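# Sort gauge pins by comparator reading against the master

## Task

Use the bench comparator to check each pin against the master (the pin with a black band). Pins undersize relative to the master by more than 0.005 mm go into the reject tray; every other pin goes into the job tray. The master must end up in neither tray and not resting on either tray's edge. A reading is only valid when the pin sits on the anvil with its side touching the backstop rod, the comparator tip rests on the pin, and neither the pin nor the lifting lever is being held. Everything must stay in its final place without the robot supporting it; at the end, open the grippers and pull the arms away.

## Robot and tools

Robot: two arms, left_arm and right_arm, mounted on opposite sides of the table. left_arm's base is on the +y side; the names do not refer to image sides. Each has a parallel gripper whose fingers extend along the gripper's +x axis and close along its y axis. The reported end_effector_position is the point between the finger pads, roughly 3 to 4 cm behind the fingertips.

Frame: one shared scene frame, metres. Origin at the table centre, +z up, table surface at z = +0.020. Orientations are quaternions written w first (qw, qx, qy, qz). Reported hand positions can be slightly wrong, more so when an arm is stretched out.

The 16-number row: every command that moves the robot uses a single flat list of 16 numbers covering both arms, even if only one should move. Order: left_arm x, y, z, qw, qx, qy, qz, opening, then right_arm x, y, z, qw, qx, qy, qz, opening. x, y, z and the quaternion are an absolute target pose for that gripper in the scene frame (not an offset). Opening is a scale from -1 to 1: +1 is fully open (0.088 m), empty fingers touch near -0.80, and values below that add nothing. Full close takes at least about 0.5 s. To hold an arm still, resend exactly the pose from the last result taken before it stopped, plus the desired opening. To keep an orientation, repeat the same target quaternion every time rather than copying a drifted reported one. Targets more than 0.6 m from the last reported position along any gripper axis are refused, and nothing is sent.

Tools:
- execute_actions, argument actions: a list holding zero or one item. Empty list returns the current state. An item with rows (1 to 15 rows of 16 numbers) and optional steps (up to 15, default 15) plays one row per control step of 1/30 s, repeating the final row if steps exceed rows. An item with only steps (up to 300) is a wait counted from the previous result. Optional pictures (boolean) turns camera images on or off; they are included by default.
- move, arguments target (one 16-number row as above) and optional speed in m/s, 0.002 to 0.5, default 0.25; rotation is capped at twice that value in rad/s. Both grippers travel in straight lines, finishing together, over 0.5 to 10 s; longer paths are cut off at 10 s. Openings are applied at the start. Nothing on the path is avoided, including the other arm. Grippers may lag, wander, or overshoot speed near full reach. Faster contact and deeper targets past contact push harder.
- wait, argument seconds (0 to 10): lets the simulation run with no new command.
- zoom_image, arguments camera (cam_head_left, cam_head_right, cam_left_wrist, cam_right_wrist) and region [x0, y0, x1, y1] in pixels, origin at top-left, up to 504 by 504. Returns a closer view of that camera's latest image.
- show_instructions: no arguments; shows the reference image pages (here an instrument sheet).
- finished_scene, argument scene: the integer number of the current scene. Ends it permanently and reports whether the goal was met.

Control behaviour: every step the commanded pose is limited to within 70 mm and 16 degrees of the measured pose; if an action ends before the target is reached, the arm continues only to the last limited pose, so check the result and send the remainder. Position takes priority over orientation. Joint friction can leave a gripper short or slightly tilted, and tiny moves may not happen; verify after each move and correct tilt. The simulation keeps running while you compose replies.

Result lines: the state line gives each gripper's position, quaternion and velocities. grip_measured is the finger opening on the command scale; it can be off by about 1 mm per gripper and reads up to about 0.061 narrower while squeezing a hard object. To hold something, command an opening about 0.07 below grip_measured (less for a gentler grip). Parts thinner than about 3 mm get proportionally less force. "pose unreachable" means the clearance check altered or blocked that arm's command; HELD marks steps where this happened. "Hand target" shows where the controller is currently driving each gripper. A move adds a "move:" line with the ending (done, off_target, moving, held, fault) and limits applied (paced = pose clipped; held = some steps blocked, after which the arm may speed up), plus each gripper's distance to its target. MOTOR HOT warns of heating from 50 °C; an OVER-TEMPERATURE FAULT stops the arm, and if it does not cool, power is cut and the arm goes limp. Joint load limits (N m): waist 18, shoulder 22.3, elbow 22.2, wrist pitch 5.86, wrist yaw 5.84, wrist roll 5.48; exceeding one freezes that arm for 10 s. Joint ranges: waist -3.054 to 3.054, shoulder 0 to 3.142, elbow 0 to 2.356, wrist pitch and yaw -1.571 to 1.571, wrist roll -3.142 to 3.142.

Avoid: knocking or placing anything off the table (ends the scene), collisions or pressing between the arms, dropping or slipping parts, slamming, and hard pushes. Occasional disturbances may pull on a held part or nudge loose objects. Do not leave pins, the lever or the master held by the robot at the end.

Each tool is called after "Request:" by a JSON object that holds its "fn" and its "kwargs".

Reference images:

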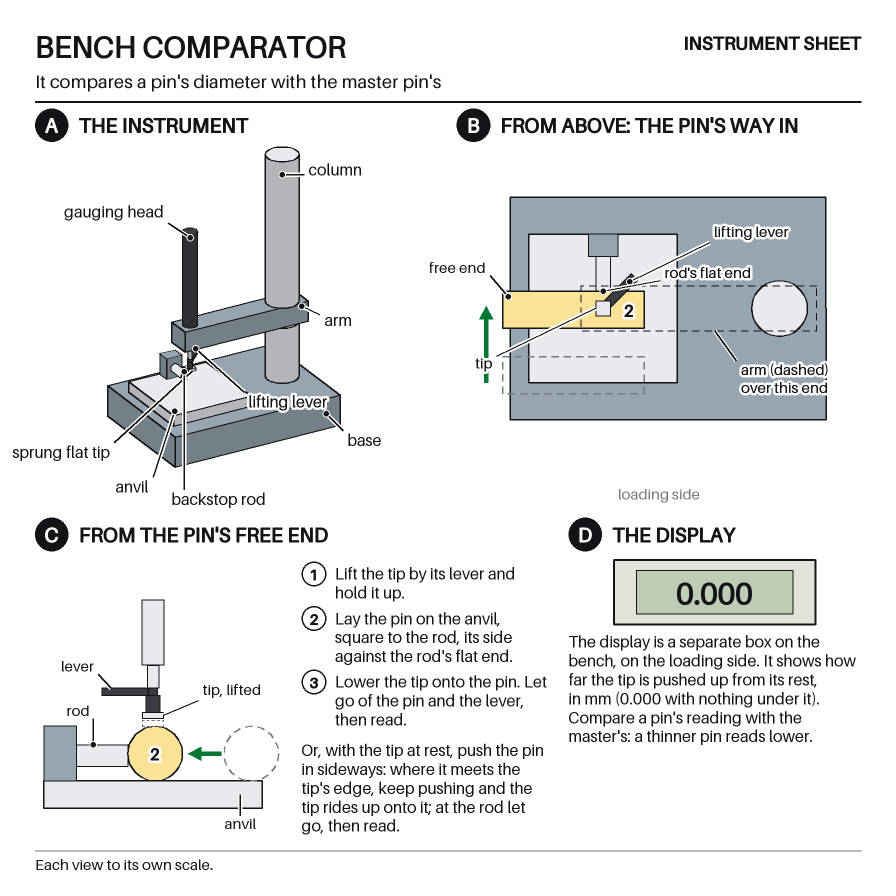

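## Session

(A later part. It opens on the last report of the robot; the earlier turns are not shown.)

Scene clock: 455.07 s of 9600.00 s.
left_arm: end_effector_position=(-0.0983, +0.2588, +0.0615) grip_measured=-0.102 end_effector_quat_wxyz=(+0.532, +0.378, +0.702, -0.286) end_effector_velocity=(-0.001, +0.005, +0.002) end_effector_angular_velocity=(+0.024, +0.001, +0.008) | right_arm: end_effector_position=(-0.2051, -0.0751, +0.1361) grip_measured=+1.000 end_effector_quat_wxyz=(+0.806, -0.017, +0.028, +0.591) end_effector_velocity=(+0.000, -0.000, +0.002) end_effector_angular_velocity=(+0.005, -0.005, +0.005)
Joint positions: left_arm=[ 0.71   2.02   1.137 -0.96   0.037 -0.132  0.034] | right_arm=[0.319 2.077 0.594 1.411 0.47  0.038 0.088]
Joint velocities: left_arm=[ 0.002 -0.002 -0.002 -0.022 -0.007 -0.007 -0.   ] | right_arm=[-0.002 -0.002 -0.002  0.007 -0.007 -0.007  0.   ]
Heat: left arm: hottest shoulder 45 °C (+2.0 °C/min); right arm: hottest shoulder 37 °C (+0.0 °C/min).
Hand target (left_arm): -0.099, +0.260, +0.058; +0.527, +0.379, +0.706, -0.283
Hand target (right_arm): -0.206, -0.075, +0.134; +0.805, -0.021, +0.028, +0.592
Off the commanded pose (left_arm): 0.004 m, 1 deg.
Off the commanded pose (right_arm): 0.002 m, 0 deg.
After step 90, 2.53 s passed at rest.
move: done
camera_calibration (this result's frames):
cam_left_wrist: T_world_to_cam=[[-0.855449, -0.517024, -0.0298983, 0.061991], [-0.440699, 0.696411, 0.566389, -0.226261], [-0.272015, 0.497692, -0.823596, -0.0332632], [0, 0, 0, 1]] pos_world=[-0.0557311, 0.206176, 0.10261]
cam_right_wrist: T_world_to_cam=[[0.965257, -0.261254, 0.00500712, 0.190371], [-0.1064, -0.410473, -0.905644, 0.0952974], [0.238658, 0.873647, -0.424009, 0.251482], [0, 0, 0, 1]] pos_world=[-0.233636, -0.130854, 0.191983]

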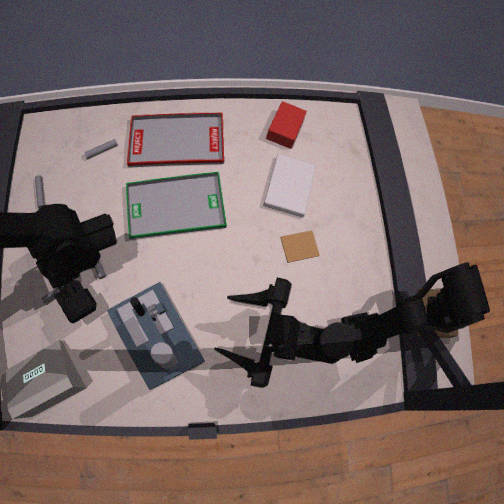

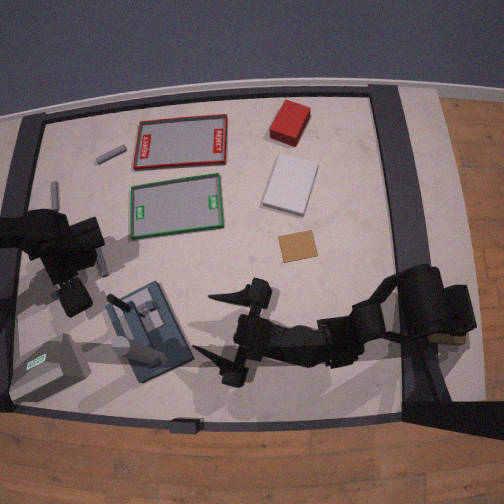

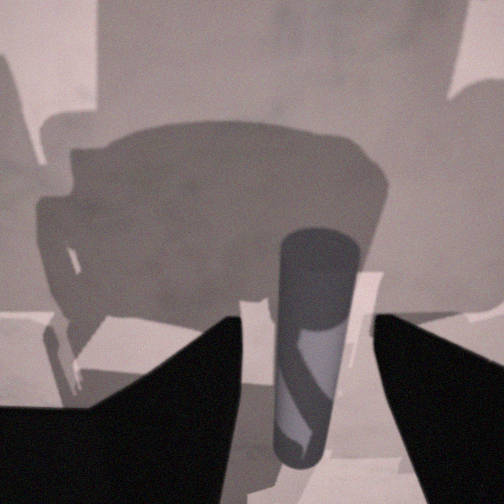

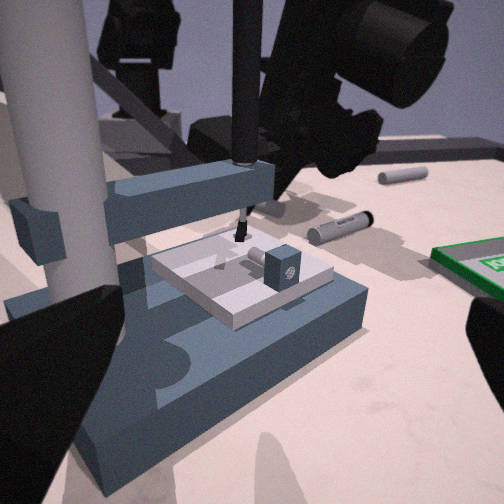

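Request:
{"fn": "move", "kwargs": {"target": [-0.0995, 0.2600, 0.060, 0.5270, 0.3793, 0.7059, -0.2832, -0.62, -0.206, -0.075, 0.134, 0.8054, -0.0207, 0.0281, 0.5916, 1.0], "speed": 0.01}}

Request:
{"fn": "move", "kwargs": {"target": [-0.100, 0.255, 0.15, 0.5363, 0.3755, 0.6989, -0.2881, -0.62, -0.206, -0.075, 0.134, 0.8054, -0.0207, 0.0281, 0.5916, 1.0], "speed": 0.08}}

Scene clock: 462.47 s of 9600.00 s.
left_arm: end_effector_position=(-0.0986, +0.2594, +0.0617) grip_measured=-0.536 end_effector_quat_wxyz=(+0.531, +0.378, +0.703, -0.285) end_effector_velocity=(-0.001, +0.003, +0.002) end_effector_angular_velocity=(+0.020, -0.001, +0.003) | right_arm: end_effector_position=(-0.2051, -0.0751, +0.1361) grip_measured=+1.000 end_effector_quat_wxyz=(+0.806, -0.017, +0.028, +0.591) end_effector_velocity=(-0.002, +0.002, +0.000) end_effector_angular_velocity=(-0.000, +0.008, +0.019)
Joint positions: left_arm=[ 0.71   2.02   1.137 -0.963  0.037 -0.132  0.013] | right_arm=[0.319 2.077 0.594 1.411 0.47  0.038 0.088]
Joint velocities: left_arm=[-0.002 -0.002  0.002 -0.022 -0.007 -0.007 -0.   ] | right_arm=[-0.002 -0.002  0.002 -0.007 -0.022  0.007  0.   ]
Heat: left arm: hottest shoulder 44 °C (+1.0 °C/min); right arm: hottest shoulder 37 °C (+0.0 °C/min).
Hand target (left_arm): -0.099, +0.260, +0.060; +0.527, +0.379, +0.706, -0.283
Hand target (right_arm): -0.206, -0.075, +0.134; +0.805, -0.021, +0.028, +0.592
Off the commanded pose (left_arm): 0.002 m, 1 deg.
Off the commanded pose (right_arm): 0.002 m, 0 deg.
After step 90, 3.50 s passed at rest.
move: done
camera_calibration (this result's frames):
cam_left_wrist: T_world_to_cam=[[-0.855488, -0.516941, -0.0301925, 0.062051], [-0.43995, 0.694849, 0.568884, -0.226562], [-0.2731, 0.499957, -0.821864, -0.0342791], [0, 0, 0, 1]] pos_world=[-0.0559539, 0.206641, 0.102588]
cam_right_wrist: T_world_to_cam=[[0.965257, -0.261254, 0.00500712, 0.190371], [-0.1064, -0.410473, -0.905644, 0.0952974], [0.238658, 0.873647, -0.424009, 0.251482], [0, 0, 0, 1]] pos_world=[-0.233636, -0.130854, 0.191983]

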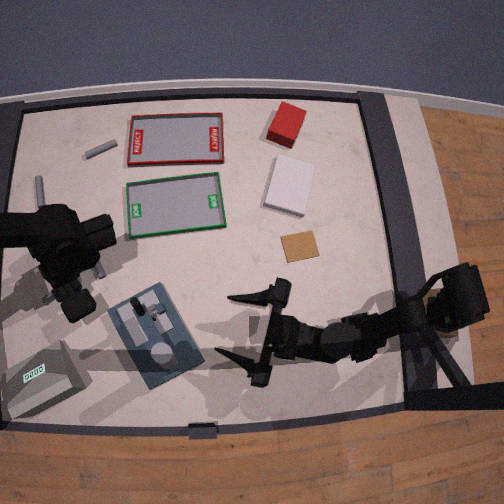

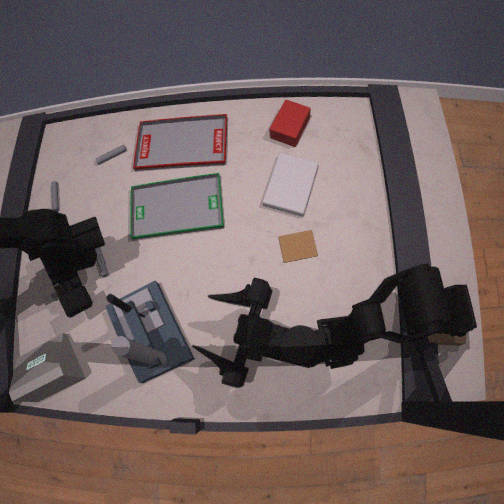

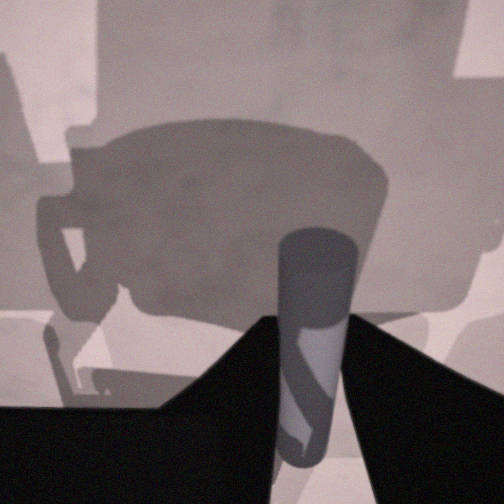

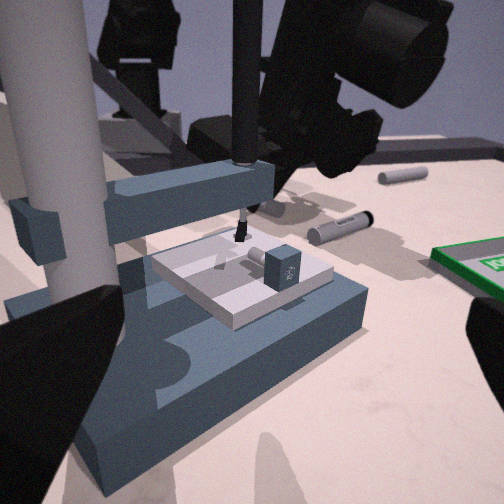

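Scene clock: 463.97 s of 9600.00 s.
left_arm: end_effector_position=(-0.1008, +0.2590, +0.1442) grip_measured=-0.536 end_effector_quat_wxyz=(+0.530, +0.380, +0.703, -0.284) end_effector_velocity=(-0.000, +0.004, +0.002) end_effector_angular_velocity=(+0.022, -0.004, +0.022) | right_arm: end_effector_position=(-0.2051, -0.0751, +0.1361) grip_measured=+1.000 end_effector_quat_wxyz=(+0.806, -0.017, +0.028, +0.591) end_effector_velocity=(+0.002, -0.000, -0.001) end_effector_angular_velocity=(-0.010, -0.008, +0.000)
Joint positions: left_arm=[ 0.702  1.873  1.297 -1.274  0.037 -0.139  0.013] | right_arm=[0.319 2.077 0.594 1.411 0.47  0.038 0.088]
Joint velocities: left_arm=[ 0.002 -0.002  0.002 -0.022 -0.007 -0.022 -0.   ] | right_arm=[-0.007 -0.002 -0.002 -0.007 -0.007 -0.007  0.   ]
Heat: left arm: hottest shoulder 44 °C (+1.0 °C/min); right arm: hottest shoulder 37 °C (+0.0 °C/min).
Hand target (left_arm): -0.100, +0.256, +0.150; +0.536, +0.376, +0.699, -0.288
Hand target (right_arm): -0.206, -0.075, +0.134; +0.805, -0.021, +0.028, +0.592
Off the commanded pose (left_arm): 0.007 m, 1 deg.
Off the commanded pose (right_arm): 0.002 m, 0 deg.
move: done
camera_calibration (this result's frames):
cam_left_wrist: T_world_to_cam=[[-0.855637, -0.516544, -0.0326761, 0.0627455], [-0.439818, 0.692359, 0.572013, -0.274041], [-0.272846, 0.503807, -0.819593, 0.0318333], [0, 0, 0, 1]] pos_world=[-0.0581552, 0.206108, 0.184896]
cam_right_wrist: T_world_to_cam=[[0.965257, -0.261254, 0.00500712, 0.190371], [-0.1064, -0.410473, -0.905644, 0.0952974], [0.238658, 0.873647, -0.424009, 0.251482], [0, 0, 0, 1]] pos_world=[-0.233636, -0.130854, 0.191983]

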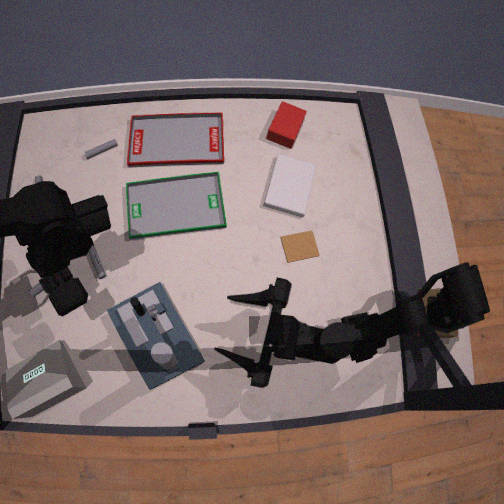

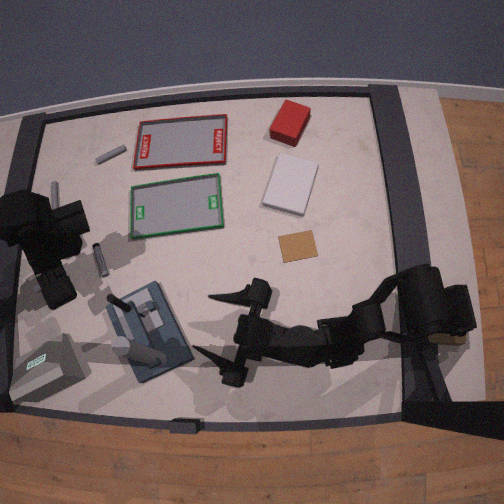

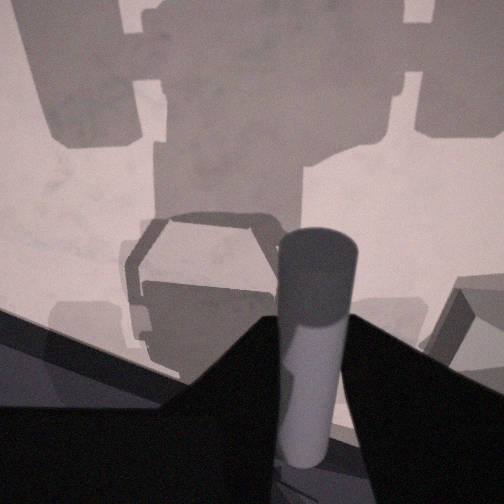

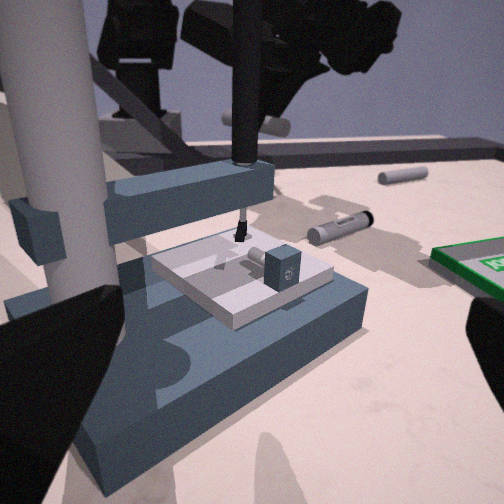

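Request:
{"fn": "move", "kwargs": {"target": [-0.140, 0.170, 0.135, 0.5932, -0.1785, 0.7730, 0.1369, -0.62, -0.206, -0.075, 0.134, 0.8054, -0.0207, 0.0281, 0.5916, 1.0], "speed": 0.2}}

Scene clock: 474.30 s of 9600.00 s.
left_arm: end_effector_position=(-0.1380, +0.1679, +0.1345) grip_measured=-0.536 end_effector_quat_wxyz=(-0.593, +0.178, -0.773, -0.137) end_effector_velocity=(-0.001, -0.001, -0.000) end_effector_angular_velocity=(+0.001, -0.007, +0.014) | right_arm: end_effector_position=(-0.2051, -0.0751, +0.1361) grip_measured=+1.000 end_effector_quat_wxyz=(+0.806, -0.017, +0.028, +0.591) end_effector_velocity=(+0.000, -0.002, -0.005) end_effector_angular_velocity=(-0.029, -0.012, -0.004)
Joint positions: left_arm=[ 0.589  1.903  1.31  -0.945  0.26  -1.702  0.013] | right_arm=[0.319 2.077 0.594 1.411 0.47  0.038 0.088]
Joint velocities: left_arm=[-0.007 -0.002 -0.002  0.007 -0.007 -0.022 -0.   ] | right_arm=[ 0.002 -0.002 -0.007 -0.022  0.007 -0.007  0.   ]
Heat: left arm: hottest shoulder 44 °C (+0.0 °C/min); right arm: hottest shoulder 37 °C (+0.0 °C/min).
Hand target (left_arm): -0.140, +0.170, +0.135; +0.593, -0.179, +0.773, +0.137
Hand target (right_arm): -0.206, -0.075, +0.134; +0.805, -0.021, +0.028, +0.592
Off the commanded pose (left_arm): 0.003 m, 0 deg.
Off the commanded pose (right_arm): 0.002 m, 0 deg.
After step 90, 3.30 s passed at rest.
move: done
camera_calibration (this result's frames):
cam_left_wrist: T_world_to_cam=[[0.401198, -0.91548, -0.0305915, 0.223687], [-0.754317, -0.349149, 0.555968, -0.0881212], [-0.519659, -0.199978, -0.83064, 0.145233], [0, 0, 0, 1]] pos_world=[-0.0807427, 0.203057, 0.176472]
cam_right_wrist: T_world_to_cam=[[0.965257, -0.261254, 0.00500712, 0.190371], [-0.1064, -0.410473, -0.905644, 0.0952974], [0.238658, 0.873647, -0.424009, 0.251482], [0, 0, 0, 1]] pos_world=[-0.233636, -0.130854, 0.191983]

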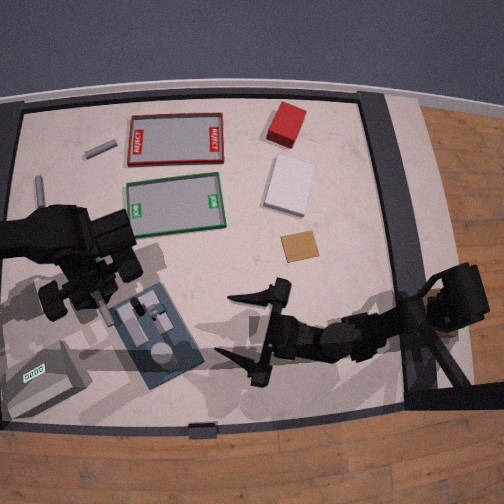

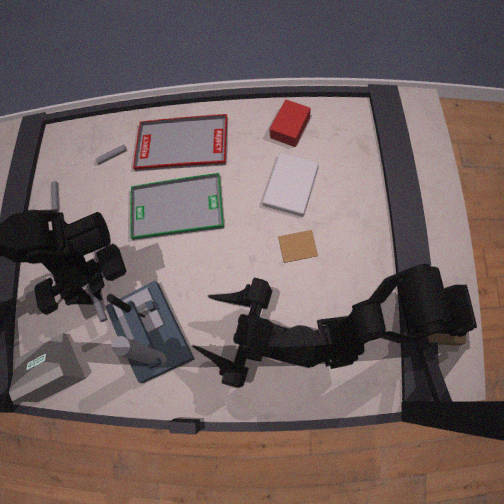

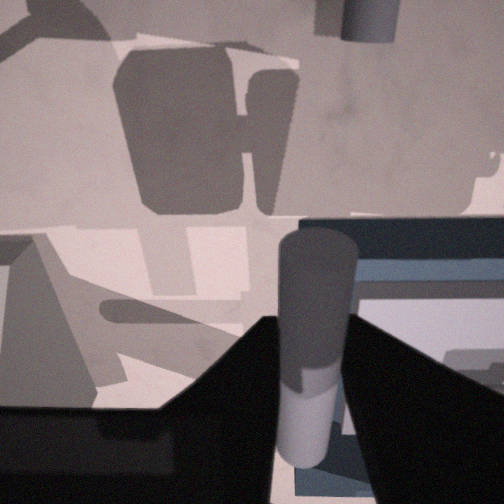

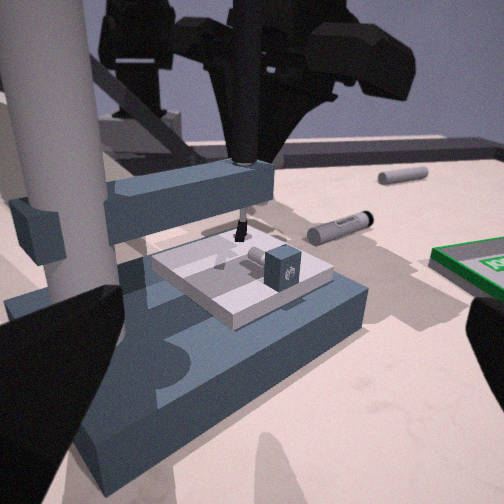

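Request:
{"fn": "move", "kwargs": {"target": [-0.1394, 0.1215, 0.113, 0.5932, -0.1785, 0.7730, 0.1369, -0.62, -0.206, -0.075, 0.134, 0.8054, -0.0207, 0.0281, 0.5916, 1.0], "speed": 0.04}}

Request:
{"fn": "zoom_image", "kwargs": {"camera": "cam_right_wrist", "region": [150, 150, 330, 330]}}

Scene clock: 480.47 s of 9600.00 s.
left_arm: end_effector_position=(-0.1395, +0.1256, +0.1144) grip_measured=-0.536 end_effector_quat_wxyz=(-0.593, +0.177, -0.773, -0.138) end_effector_velocity=(+0.002, +0.002, +0.002) end_effector_angular_velocity=(+0.015, -0.003, +0.010) | right_arm: end_effector_position=(-0.2051, -0.0751, +0.1361) grip_measured=+1.000 end_effector_quat_wxyz=(+0.806, -0.017, +0.028, +0.591) end_effector_velocity=(+0.006, -0.001, +0.002) end_effector_angular_velocity=(+0.010, +0.007, -0.030)
Joint positions: left_arm=[ 0.55   2.07   1.469 -0.927  0.258 -1.742  0.013] | right_arm=[0.319 2.077 0.594 1.411 0.47  0.038 0.088]
Joint velocities: left_arm=[ 0.002  0.002  0.012 -0.022 -0.007 -0.007  0.   ] | right_arm=[-0.007 -0.002 -0.002  0.007  0.022  0.007  0.   ]
Heat: left arm: hottest shoulder 45 °C (+1.0 °C/min); right arm: hottest shoulder 37 °C (+0.0 °C/min).
Hand target (left_arm): -0.139, +0.121, +0.113; +0.593, -0.179, +0.773, +0.137
Hand target (right_arm): -0.206, -0.075, +0.134; +0.805, -0.021, +0.028, +0.592
Off the commanded pose (left_arm): 0.004 m, 0 deg.
Off the commanded pose (right_arm): 0.002 m, 0 deg.
After step 90, 1.57 s passed at rest.
move: done
camera_calibration (this result's frames):
cam_left_wrist: T_world_to_cam=[[0.401034, -0.915489, -0.032444, 0.185081], [-0.754097, -0.350029, 0.555714, -0.0926716], [-0.520106, -0.198394, -0.83074, 0.11903], [0, 0, 0, 1]] pos_world=[-0.0821991, 0.160617, 0.156386]
cam_right_wrist: T_world_to_cam=[[0.965257, -0.261254, 0.00500712, 0.190371], [-0.1064, -0.410473, -0.905644, 0.0952974], [0.238658, 0.873647, -0.424009, 0.251482], [0, 0, 0, 1]] pos_world=[-0.233636, -0.130854, 0.191983]

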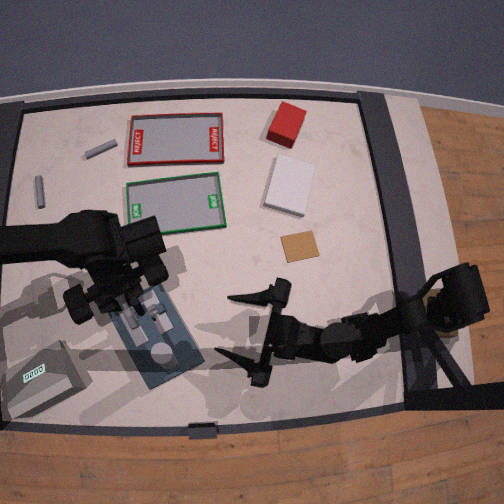

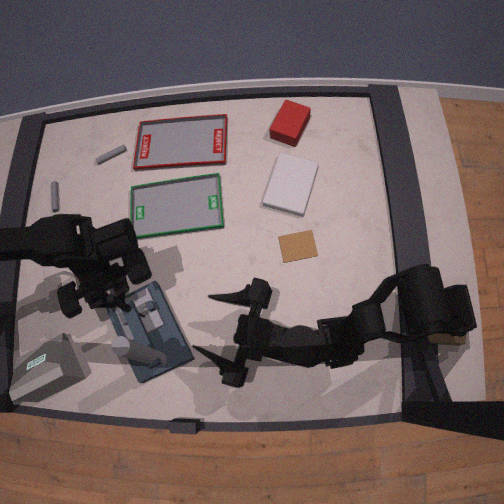

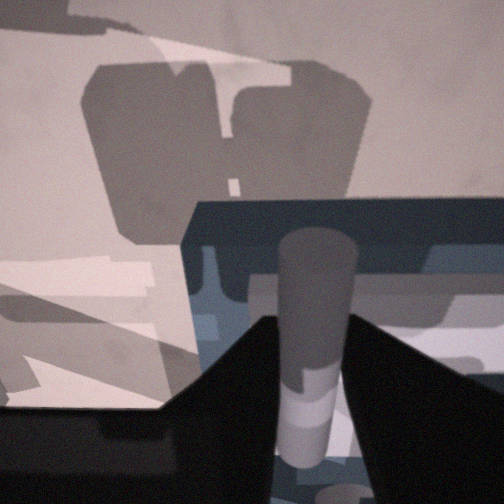

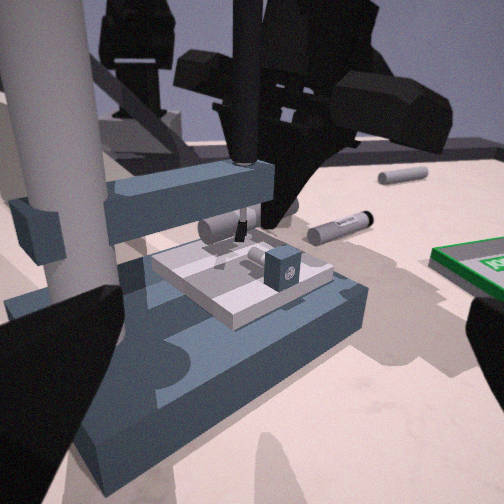

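Region (150, 150, 330, 330) of cam_right_wrist's 504x504 image, scaled by 2.800, with more detail than that image has.

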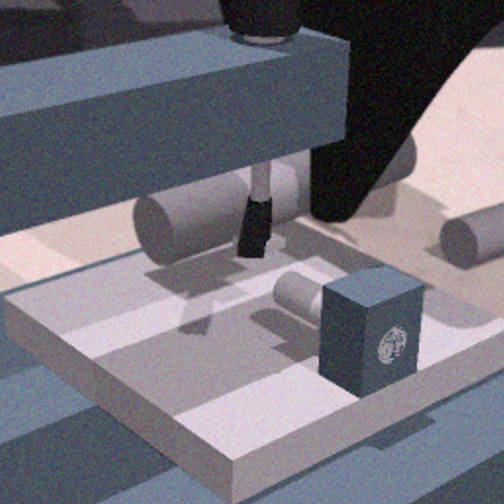

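Request:
{"fn": "move", "kwargs": {"target": [-0.1375, 0.1175, 0.1065, 0.5932, -0.1785, 0.7730, 0.1369, -0.62, -0.206, -0.075, 0.134, 0.8054, -0.0207, 0.0281, 0.5916, 1.0], "speed": 0.01}}

Request:
{"fn": "zoom_image", "kwargs": {"camera": "cam_right_wrist", "region": [150, 150, 330, 330]}}

Scene clock: 488.37 s of 9600.00 s.
left_arm: end_effector_position=(-0.1382, +0.1212, +0.1090) grip_measured=-0.536 end_effector_quat_wxyz=(-0.593, +0.178, -0.773, -0.137) end_effector_velocity=(-0.001, +0.002, -0.000) end_effector_angular_velocity=(+0.007, -0.006, -0.009) | right_arm: end_effector_position=(-0.2051, -0.0751, +0.1361) grip_measured=+1.000 end_effector_quat_wxyz=(+0.806, -0.017, +0.028, +0.591) end_effector_velocity=(+0.002, -0.000, -0.003) end_effector_angular_velocity=(-0.019, -0.022, +0.001)
Joint positions: left_arm=[ 0.55   2.093  1.481 -0.916  0.258 -1.742  0.013] | right_arm=[0.319 2.077 0.594 1.411 0.47  0.038 0.088]
Joint velocities: left_arm=[-0.002 -0.002 -0.002 -0.007 -0.007  0.007 -0.   ] | right_arm=[-0.007  0.002 -0.002 -0.007 -0.007 -0.022  0.   ]
Heat: left arm: hottest shoulder 45 °C (+0.0 °C/min); right arm: hottest shoulder 38 °C (+1.0 °C/min).
Hand target (left_arm): -0.137, +0.117, +0.107; +0.593, -0.179, +0.773, +0.137
Hand target (right_arm): -0.206, -0.075, +0.134; +0.805, -0.021, +0.028, +0.592
Off the commanded pose (left_arm): 0.005 m, 0 deg.
Off the commanded pose (right_arm): 0.002 m, 0 deg.
After step 90, 3.57 s passed at rest.
move: done
camera_calibration (this result's frames):
cam_left_wrist: T_world_to_cam=[[0.40104, -0.915512, -0.0316875, 0.180364], [-0.754217, -0.349622, 0.555807, -0.0903109], [-0.519926, -0.199002, -0.830707, 0.114467], [0, 0, 0, 1]] pos_world=[-0.0809332, 0.15633, 0.150999]
cam_right_wrist: T_world_to_cam=[[0.965257, -0.261254, 0.00500712, 0.190371], [-0.1064, -0.410473, -0.905644, 0.0952974], [0.238658, 0.873647, -0.424009, 0.251482], [0, 0, 0, 1]] pos_world=[-0.233636, -0.130854, 0.191983]

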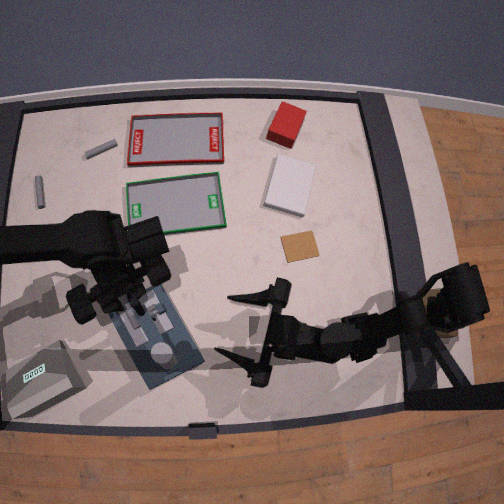

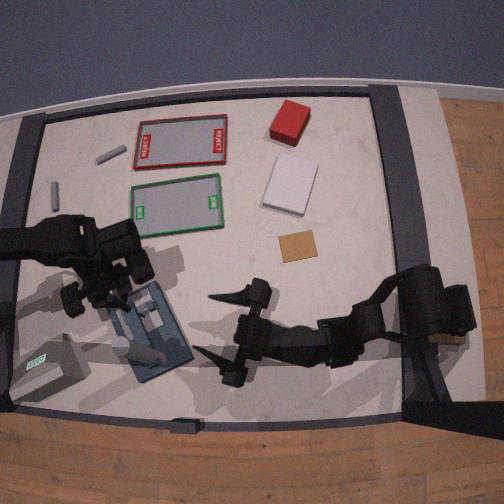

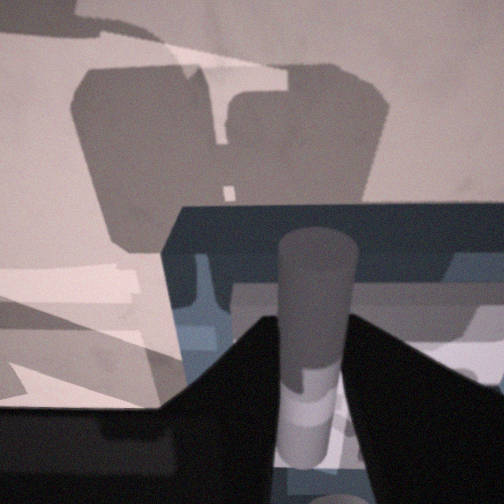

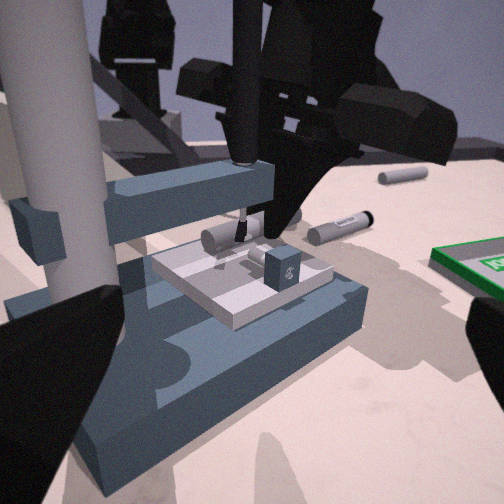

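Region (150, 150, 330, 330) of cam_right_wrist's 504x504 image, scaled by 2.800, with more detail than that image has.

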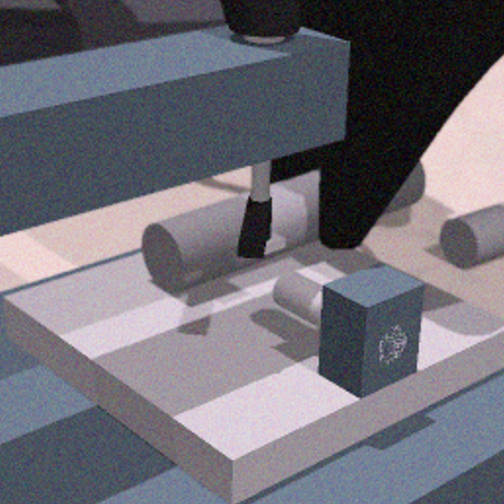

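Request:
{"fn": "move", "kwargs": {"target": [-0.1335, 0.109, 0.1052, 0.5932, -0.1785, 0.7730, 0.1369, -0.62, -0.206, -0.075, 0.134, 0.8054, -0.0207, 0.0281, 0.5916, 1.0], "speed": 0.01}}

Request:
{"fn": "zoom_image", "kwargs": {"camera": "cam_right_wrist", "region": [150, 150, 330, 330]}}

Scene clock: 495.27 s of 9600.00 s.
left_arm: end_effector_position=(-0.1352, +0.1109, +0.1088) grip_measured=-0.536 end_effector_quat_wxyz=(-0.593, +0.180, -0.773, -0.134) end_effector_velocity=(+0.001, +0.003, -0.002) end_effector_angular_velocity=(+0.015, -0.003, +0.010) | right_arm: end_effector_position=(-0.2051, -0.0751, +0.1361) grip_measured=+1.000 end_effector_quat_wxyz=(+0.806, -0.017, +0.028, +0.591) end_effector_velocity=(+0.004, -0.001, -0.001) end_effector_angular_velocity=(-0.009, -0.009, -0.014)
Joint positions: left_arm=[ 0.55   2.127  1.533 -0.926  0.258 -1.742  0.013] | right_arm=[0.319 2.077 0.594 1.411 0.47  0.038 0.088]
Joint velocities: left_arm=[ 0.002  0.002 -0.002 -0.007 -0.007 -0.007  0.   ] | right_arm=[-0.007 -0.002 -0.002 -0.007  0.007 -0.007  0.   ]
Heat: left arm: hottest shoulder 44 °C (-2.0 °C/min); right arm: hottest shoulder 38 °C (+1.0 °C/min).
Hand target (left_arm): -0.134, +0.109, +0.105; +0.593, -0.178, +0.773, +0.137
Hand target (right_arm): -0.206, -0.075, +0.134; +0.805, -0.021, +0.028, +0.592
Off the commanded pose (left_arm): 0.004 m, 0 deg.
Off the commanded pose (right_arm): 0.002 m, 0 deg.
After step 90, 2.33 s passed at rest.
move: done
camera_calibration (this result's frames):
cam_left_wrist: T_world_to_cam=[[0.401103, -0.915725, -0.0237428, 0.168787], [-0.755479, -0.345349, 0.556764, -0.0922715], [-0.518042, -0.205383, -0.830332, 0.114757], [0, 0, 0, 1]] pos_world=[-0.077961, 0.146266, 0.150668]
cam_right_wrist: T_world_to_cam=[[0.965257, -0.261254, 0.00500712, 0.190371], [-0.1064, -0.410473, -0.905644, 0.0952974], [0.238658, 0.873647, -0.424009, 0.251482], [0, 0, 0, 1]] pos_world=[-0.233636, -0.130854, 0.191983]

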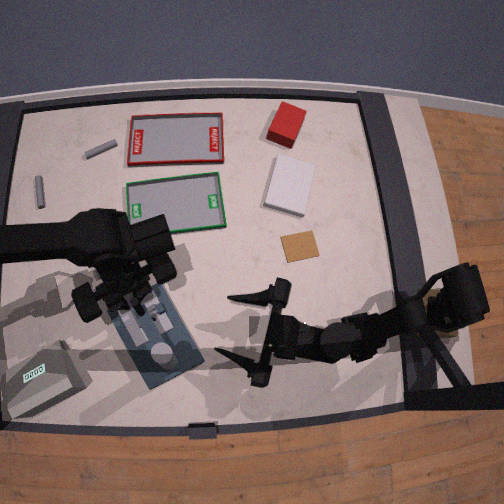

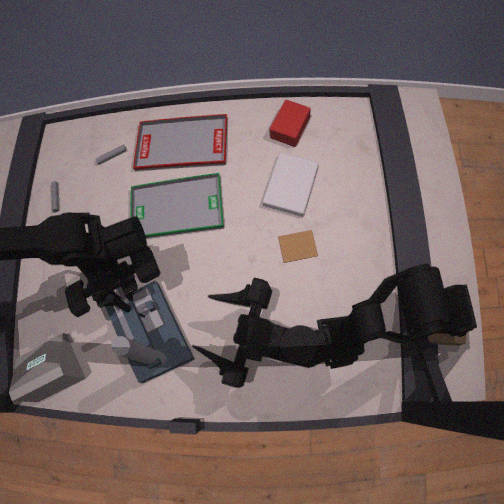

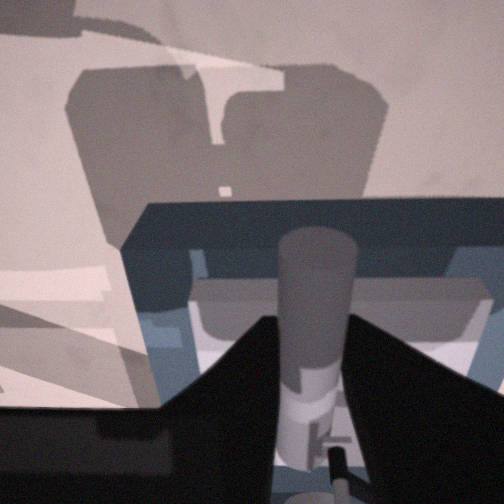

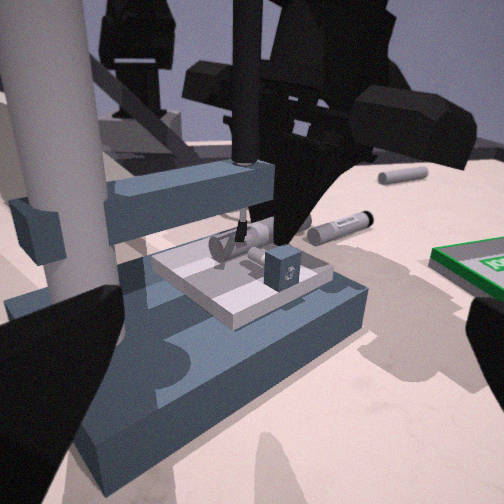

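Region (150, 150, 330, 330) of cam_right_wrist's 504x504 image, scaled by 2.800, with more detail than that image has.

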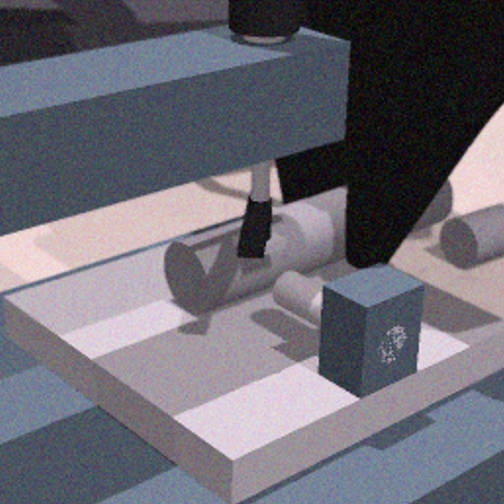

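Request:
{"fn": "move", "kwargs": {"target": [-0.1345, 0.110, 0.1065, 0.5932, -0.1785, 0.7730, 0.1369, -0.40, -0.206, -0.075, 0.134, 0.8054, -0.0207, 0.0281, 0.5916, 1.0], "speed": 0.01}}

Request:
{"fn": "move", "kwargs": {"target": [-0.1345, 0.110, 0.1065, 0.5932, -0.1785, 0.7730, 0.1369, -0.60, -0.206, -0.075, 0.134, 0.8054, -0.0207, 0.0281, 0.5916, 1.0], "speed": 0.01}}

Request:
{"fn": "move", "kwargs": {"target": [-0.1292, 0.0998, 0.1058, 0.5932, -0.1785, 0.7730, 0.1369, -0.60, -0.206, -0.075, 0.134, 0.8054, -0.0207, 0.0281, 0.5916, 1.0], "speed": 0.008}}

Request:
{"fn": "zoom_image", "kwargs": {"camera": "cam_right_wrist", "region": [150, 150, 330, 330]}}

Scene clock: 501.63 s of 9600.00 s.
left_arm: end_effector_position=(-0.1352, +0.1107, +0.1089) grip_measured=-0.403 end_effector_quat_wxyz=(-0.593, +0.180, -0.773, -0.134) end_effector_velocity=(-0.003, +0.002, +0.001) end_effector_angular_velocity=(+0.003, +0.008, -0.010) | right_arm: end_effector_position=(-0.2051, -0.0751, +0.1361) grip_measured=+1.000 end_effector_quat_wxyz=(+0.806, -0.017, +0.028, +0.591) end_effector_velocity=(+0.000, +0.000, -0.001) end_effector_angular_velocity=(-0.005, +0.007, +0.014)
Joint positions: left_arm=[ 0.55   2.127  1.533 -0.926  0.259 -1.742  0.019] | right_arm=[0.319 2.077 0.594 1.411 0.47  0.038 0.088]
Joint velocities: left_arm=[-0.002 -0.002 -0.002 -0.007  0.007  0.007  0.   ] | right_arm=[-0.007 -0.002 -0.002 -0.007 -0.022  0.007  0.   ]
Heat: left arm: hottest shoulder 44 °C (-2.0 °C/min); right arm: hottest shoulder 38 °C (+1.0 °C/min).
Hand target (left_arm): -0.135, +0.110, +0.107; +0.593, -0.179, +0.773, +0.137
Hand target (right_arm): -0.206, -0.075, +0.134; +0.805, -0.021, +0.028, +0.592
Off the commanded pose (left_arm): 0.003 m, 0 deg.
Off the commanded pose (right_arm): 0.002 m, 0 deg.
After step 90, 2.67 s passed at rest.
move: done
camera_calibration (this result's frames):
cam_left_wrist: T_world_to_cam=[[0.40108, -0.915744, -0.0234122, 0.168561], [-0.755342, -0.34507, 0.557122, -0.0924229], [-0.51826, -0.205766, -0.830101, 0.114751], [0, 0, 0, 1]] pos_world=[-0.0779463, 0.146078, 0.150692]
cam_right_wrist: T_world_to_cam=[[0.965257, -0.261254, 0.00500712, 0.190371], [-0.1064, -0.410473, -0.905644, 0.0952974], [0.238658, 0.873647, -0.424009, 0.251482], [0, 0, 0, 1]] pos_world=[-0.233636, -0.130854, 0.191983]

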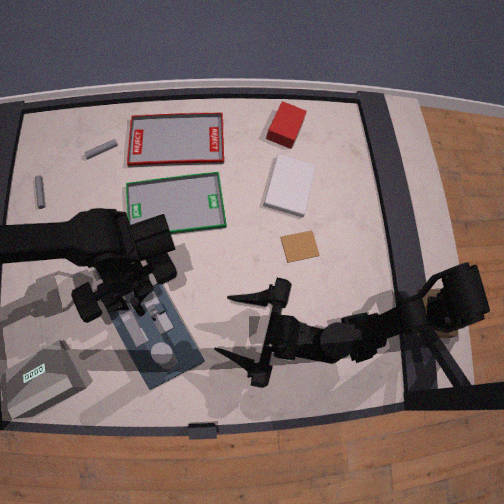

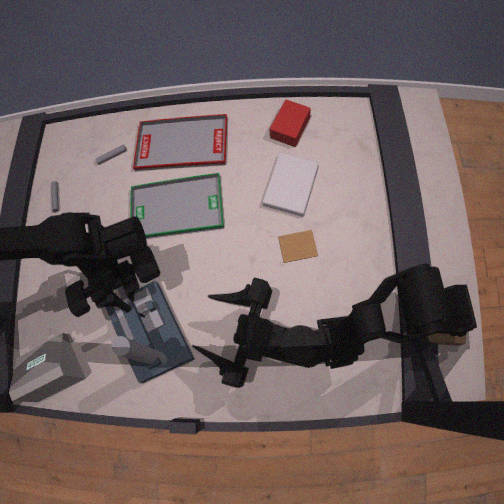

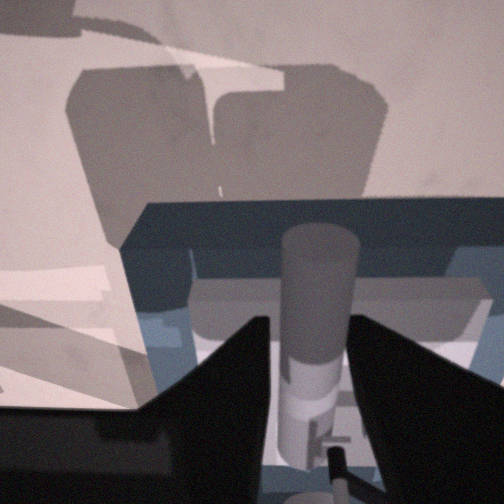

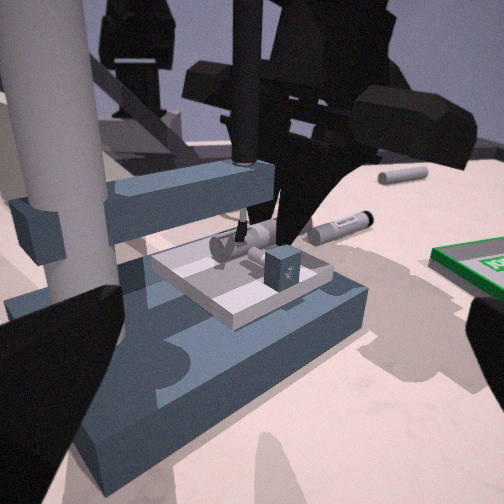

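Scene clock: 502.33 s of 9600.00 s.
left_arm: end_effector_position=(-0.1352, +0.1108, +0.1089) grip_measured=-0.534 end_effector_quat_wxyz=(-0.593, +0.180, -0.773, -0.134) end_effector_velocity=(-0.003, +0.003, +0.001) end_effector_angular_velocity=(+0.020, -0.001, +0.000) | right_arm: end_effector_position=(-0.2051, -0.0751, +0.1361) grip_measured=+1.000 end_effector_quat_wxyz=(+0.806, -0.017, +0.028, +0.591) end_effector_velocity=(+0.000, -0.000, +0.002) end_effector_angular_velocity=(+0.005, -0.005, +0.005)
Joint positions: left_arm=[ 0.55   2.127  1.533 -0.927  0.259 -1.742  0.013] | right_arm=[0.319 2.077 0.594 1.411 0.47  0.038 0.088]
Joint velocities: left_arm=[-0.007 -0.002  0.002 -0.022 -0.007 -0.007  0.   ] | right_arm=[-0.002 -0.002 -0.002  0.007 -0.007 -0.007  0.   ]
Heat: left arm: hottest shoulder 44 °C (-2.0 °C/min); right arm: hottest shoulder 38 °C (+1.0 °C/min).
Hand target (left_arm): -0.135, +0.110, +0.107; +0.593, -0.178, +0.773, +0.137
Hand target (right_arm): -0.206, -0.075, +0.134; +0.805, -0.021, +0.028, +0.592
Off the commanded pose (left_arm): 0.003 m, 0 deg.
Off the commanded pose (right_arm): 0.002 m, 0 deg.
move: done
camera_calibration (this result's frames):
cam_left_wrist: T_world_to_cam=[[0.401074, -0.915727, -0.0241689, 0.168801], [-0.755222, -0.345478, 0.557032, -0.0923281], [-0.518439, -0.205159, -0.830139, 0.114665], [0, 0, 0, 1]] pos_world=[-0.0779833, 0.146203, 0.150697]
cam_right_wrist: T_world_to_cam=[[0.965257, -0.261254, 0.00500712, 0.190371], [-0.1064, -0.410473, -0.905644, 0.0952974], [0.238658, 0.873647, -0.424009, 0.251482], [0, 0, 0, 1]] pos_world=[-0.233636, -0.130854, 0.191983]

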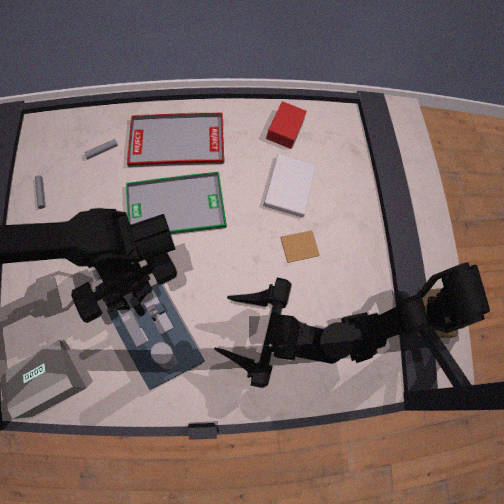

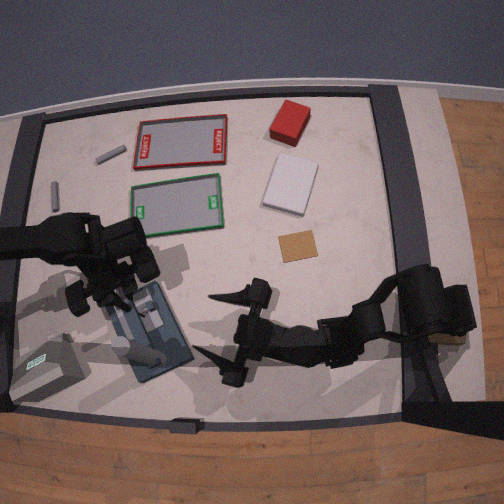

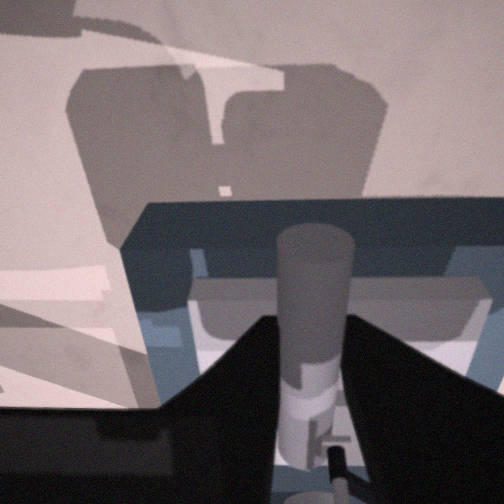

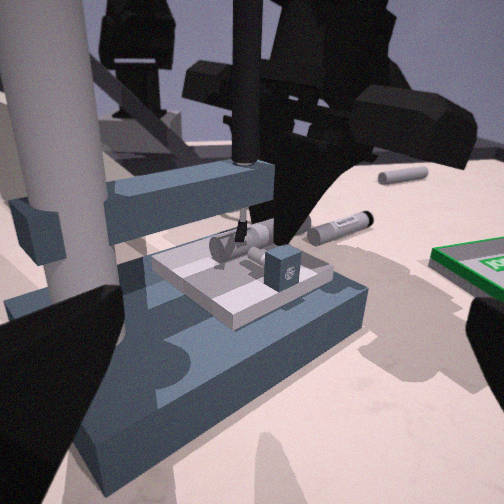

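Scene clock: 504.17 s of 9600.00 s.
left_arm: end_effector_position=(-0.1316, +0.1020, +0.1096) grip_measured=-0.534 end_effector_quat_wxyz=(-0.593, +0.180, -0.773, -0.135) end_effector_velocity=(+0.003, -0.003, +0.000) end_effector_angular_velocity=(-0.004, -0.024, +0.006) | right_arm: end_effector_position=(-0.2051, -0.0751, +0.1361) grip_measured=+1.000 end_effector_quat_wxyz=(+0.806, -0.017, +0.028, +0.591) end_effector_velocity=(+0.000, -0.000, +0.002) end_effector_angular_velocity=(+0.005, -0.005, +0.005)
Joint positions: left_arm=[ 0.553  2.162  1.593 -0.954  0.259 -1.741  0.013] | right_arm=[0.319 2.077 0.594 1.411 0.47  0.038 0.088]
Joint velocities: left_arm=[-0.002  0.002  0.007  0.007 -0.022 -0.007 -0.   ] | right_arm=[-0.002 -0.002 -0.002  0.007 -0.007 -0.007  0.   ]
Heat: left arm: hottest shoulder 45 °C (-1.0 °C/min); right arm: hottest shoulder 38 °C (+1.0 °C/min).
Hand target (left_arm): -0.129, +0.100, +0.106; +0.593, -0.179, +0.773, +0.137
Hand target (right_arm): -0.206, -0.075, +0.134; +0.805, -0.021, +0.028, +0.592
Off the commanded pose (left_arm): 0.005 m, 0 deg.
Off the commanded pose (right_arm): 0.002 m, 0 deg.
move: done
camera_calibration (this result's frames):
cam_left_wrist: T_world_to_cam=[[0.401809, -0.915353, -0.0260429, 0.159599], [-0.754678, -0.347118, 0.55675, -0.0928023], [-0.518663, -0.204053, -0.830272, 0.115218], [0, 0, 0, 1]] pos_world=[-0.0744048, 0.137387, 0.151487]
cam_right_wrist: T_world_to_cam=[[0.965257, -0.261254, 0.00500712, 0.190371], [-0.1064, -0.410473, -0.905644, 0.0952974], [0.238658, 0.873647, -0.424009, 0.251482], [0, 0, 0, 1]] pos_world=[-0.233636, -0.130854, 0.191983]

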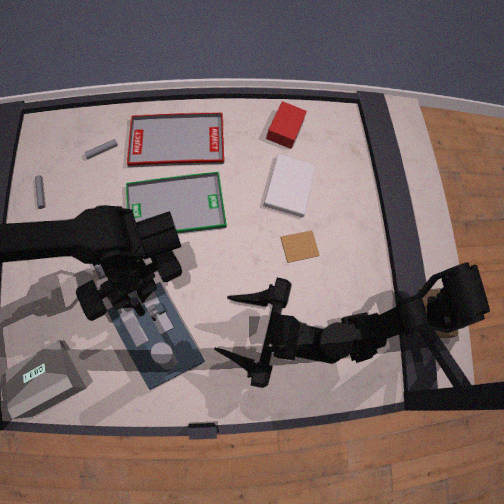

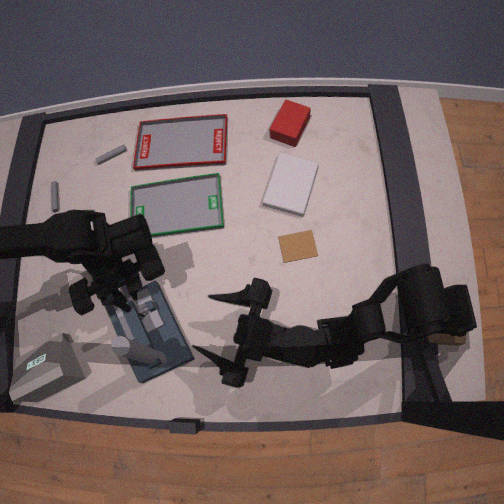

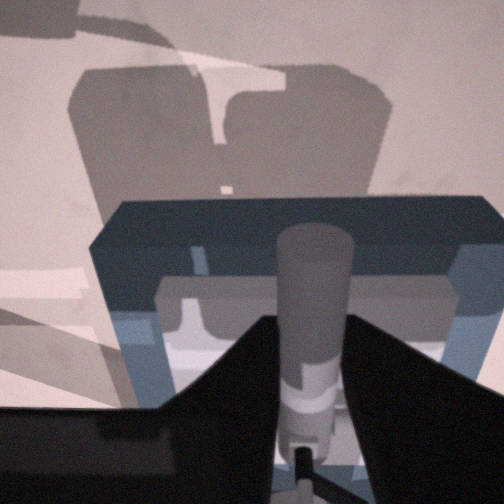

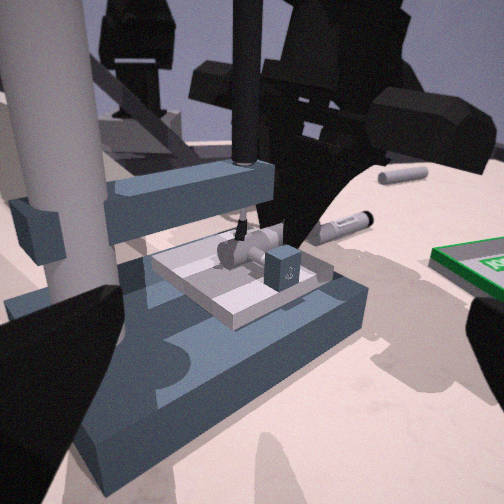

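Region (150, 150, 330, 330) of cam_right_wrist's 504x504 image, scaled by 2.800, with more detail than that image has.

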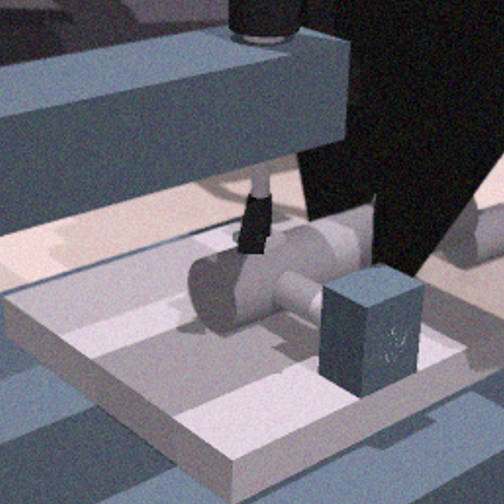

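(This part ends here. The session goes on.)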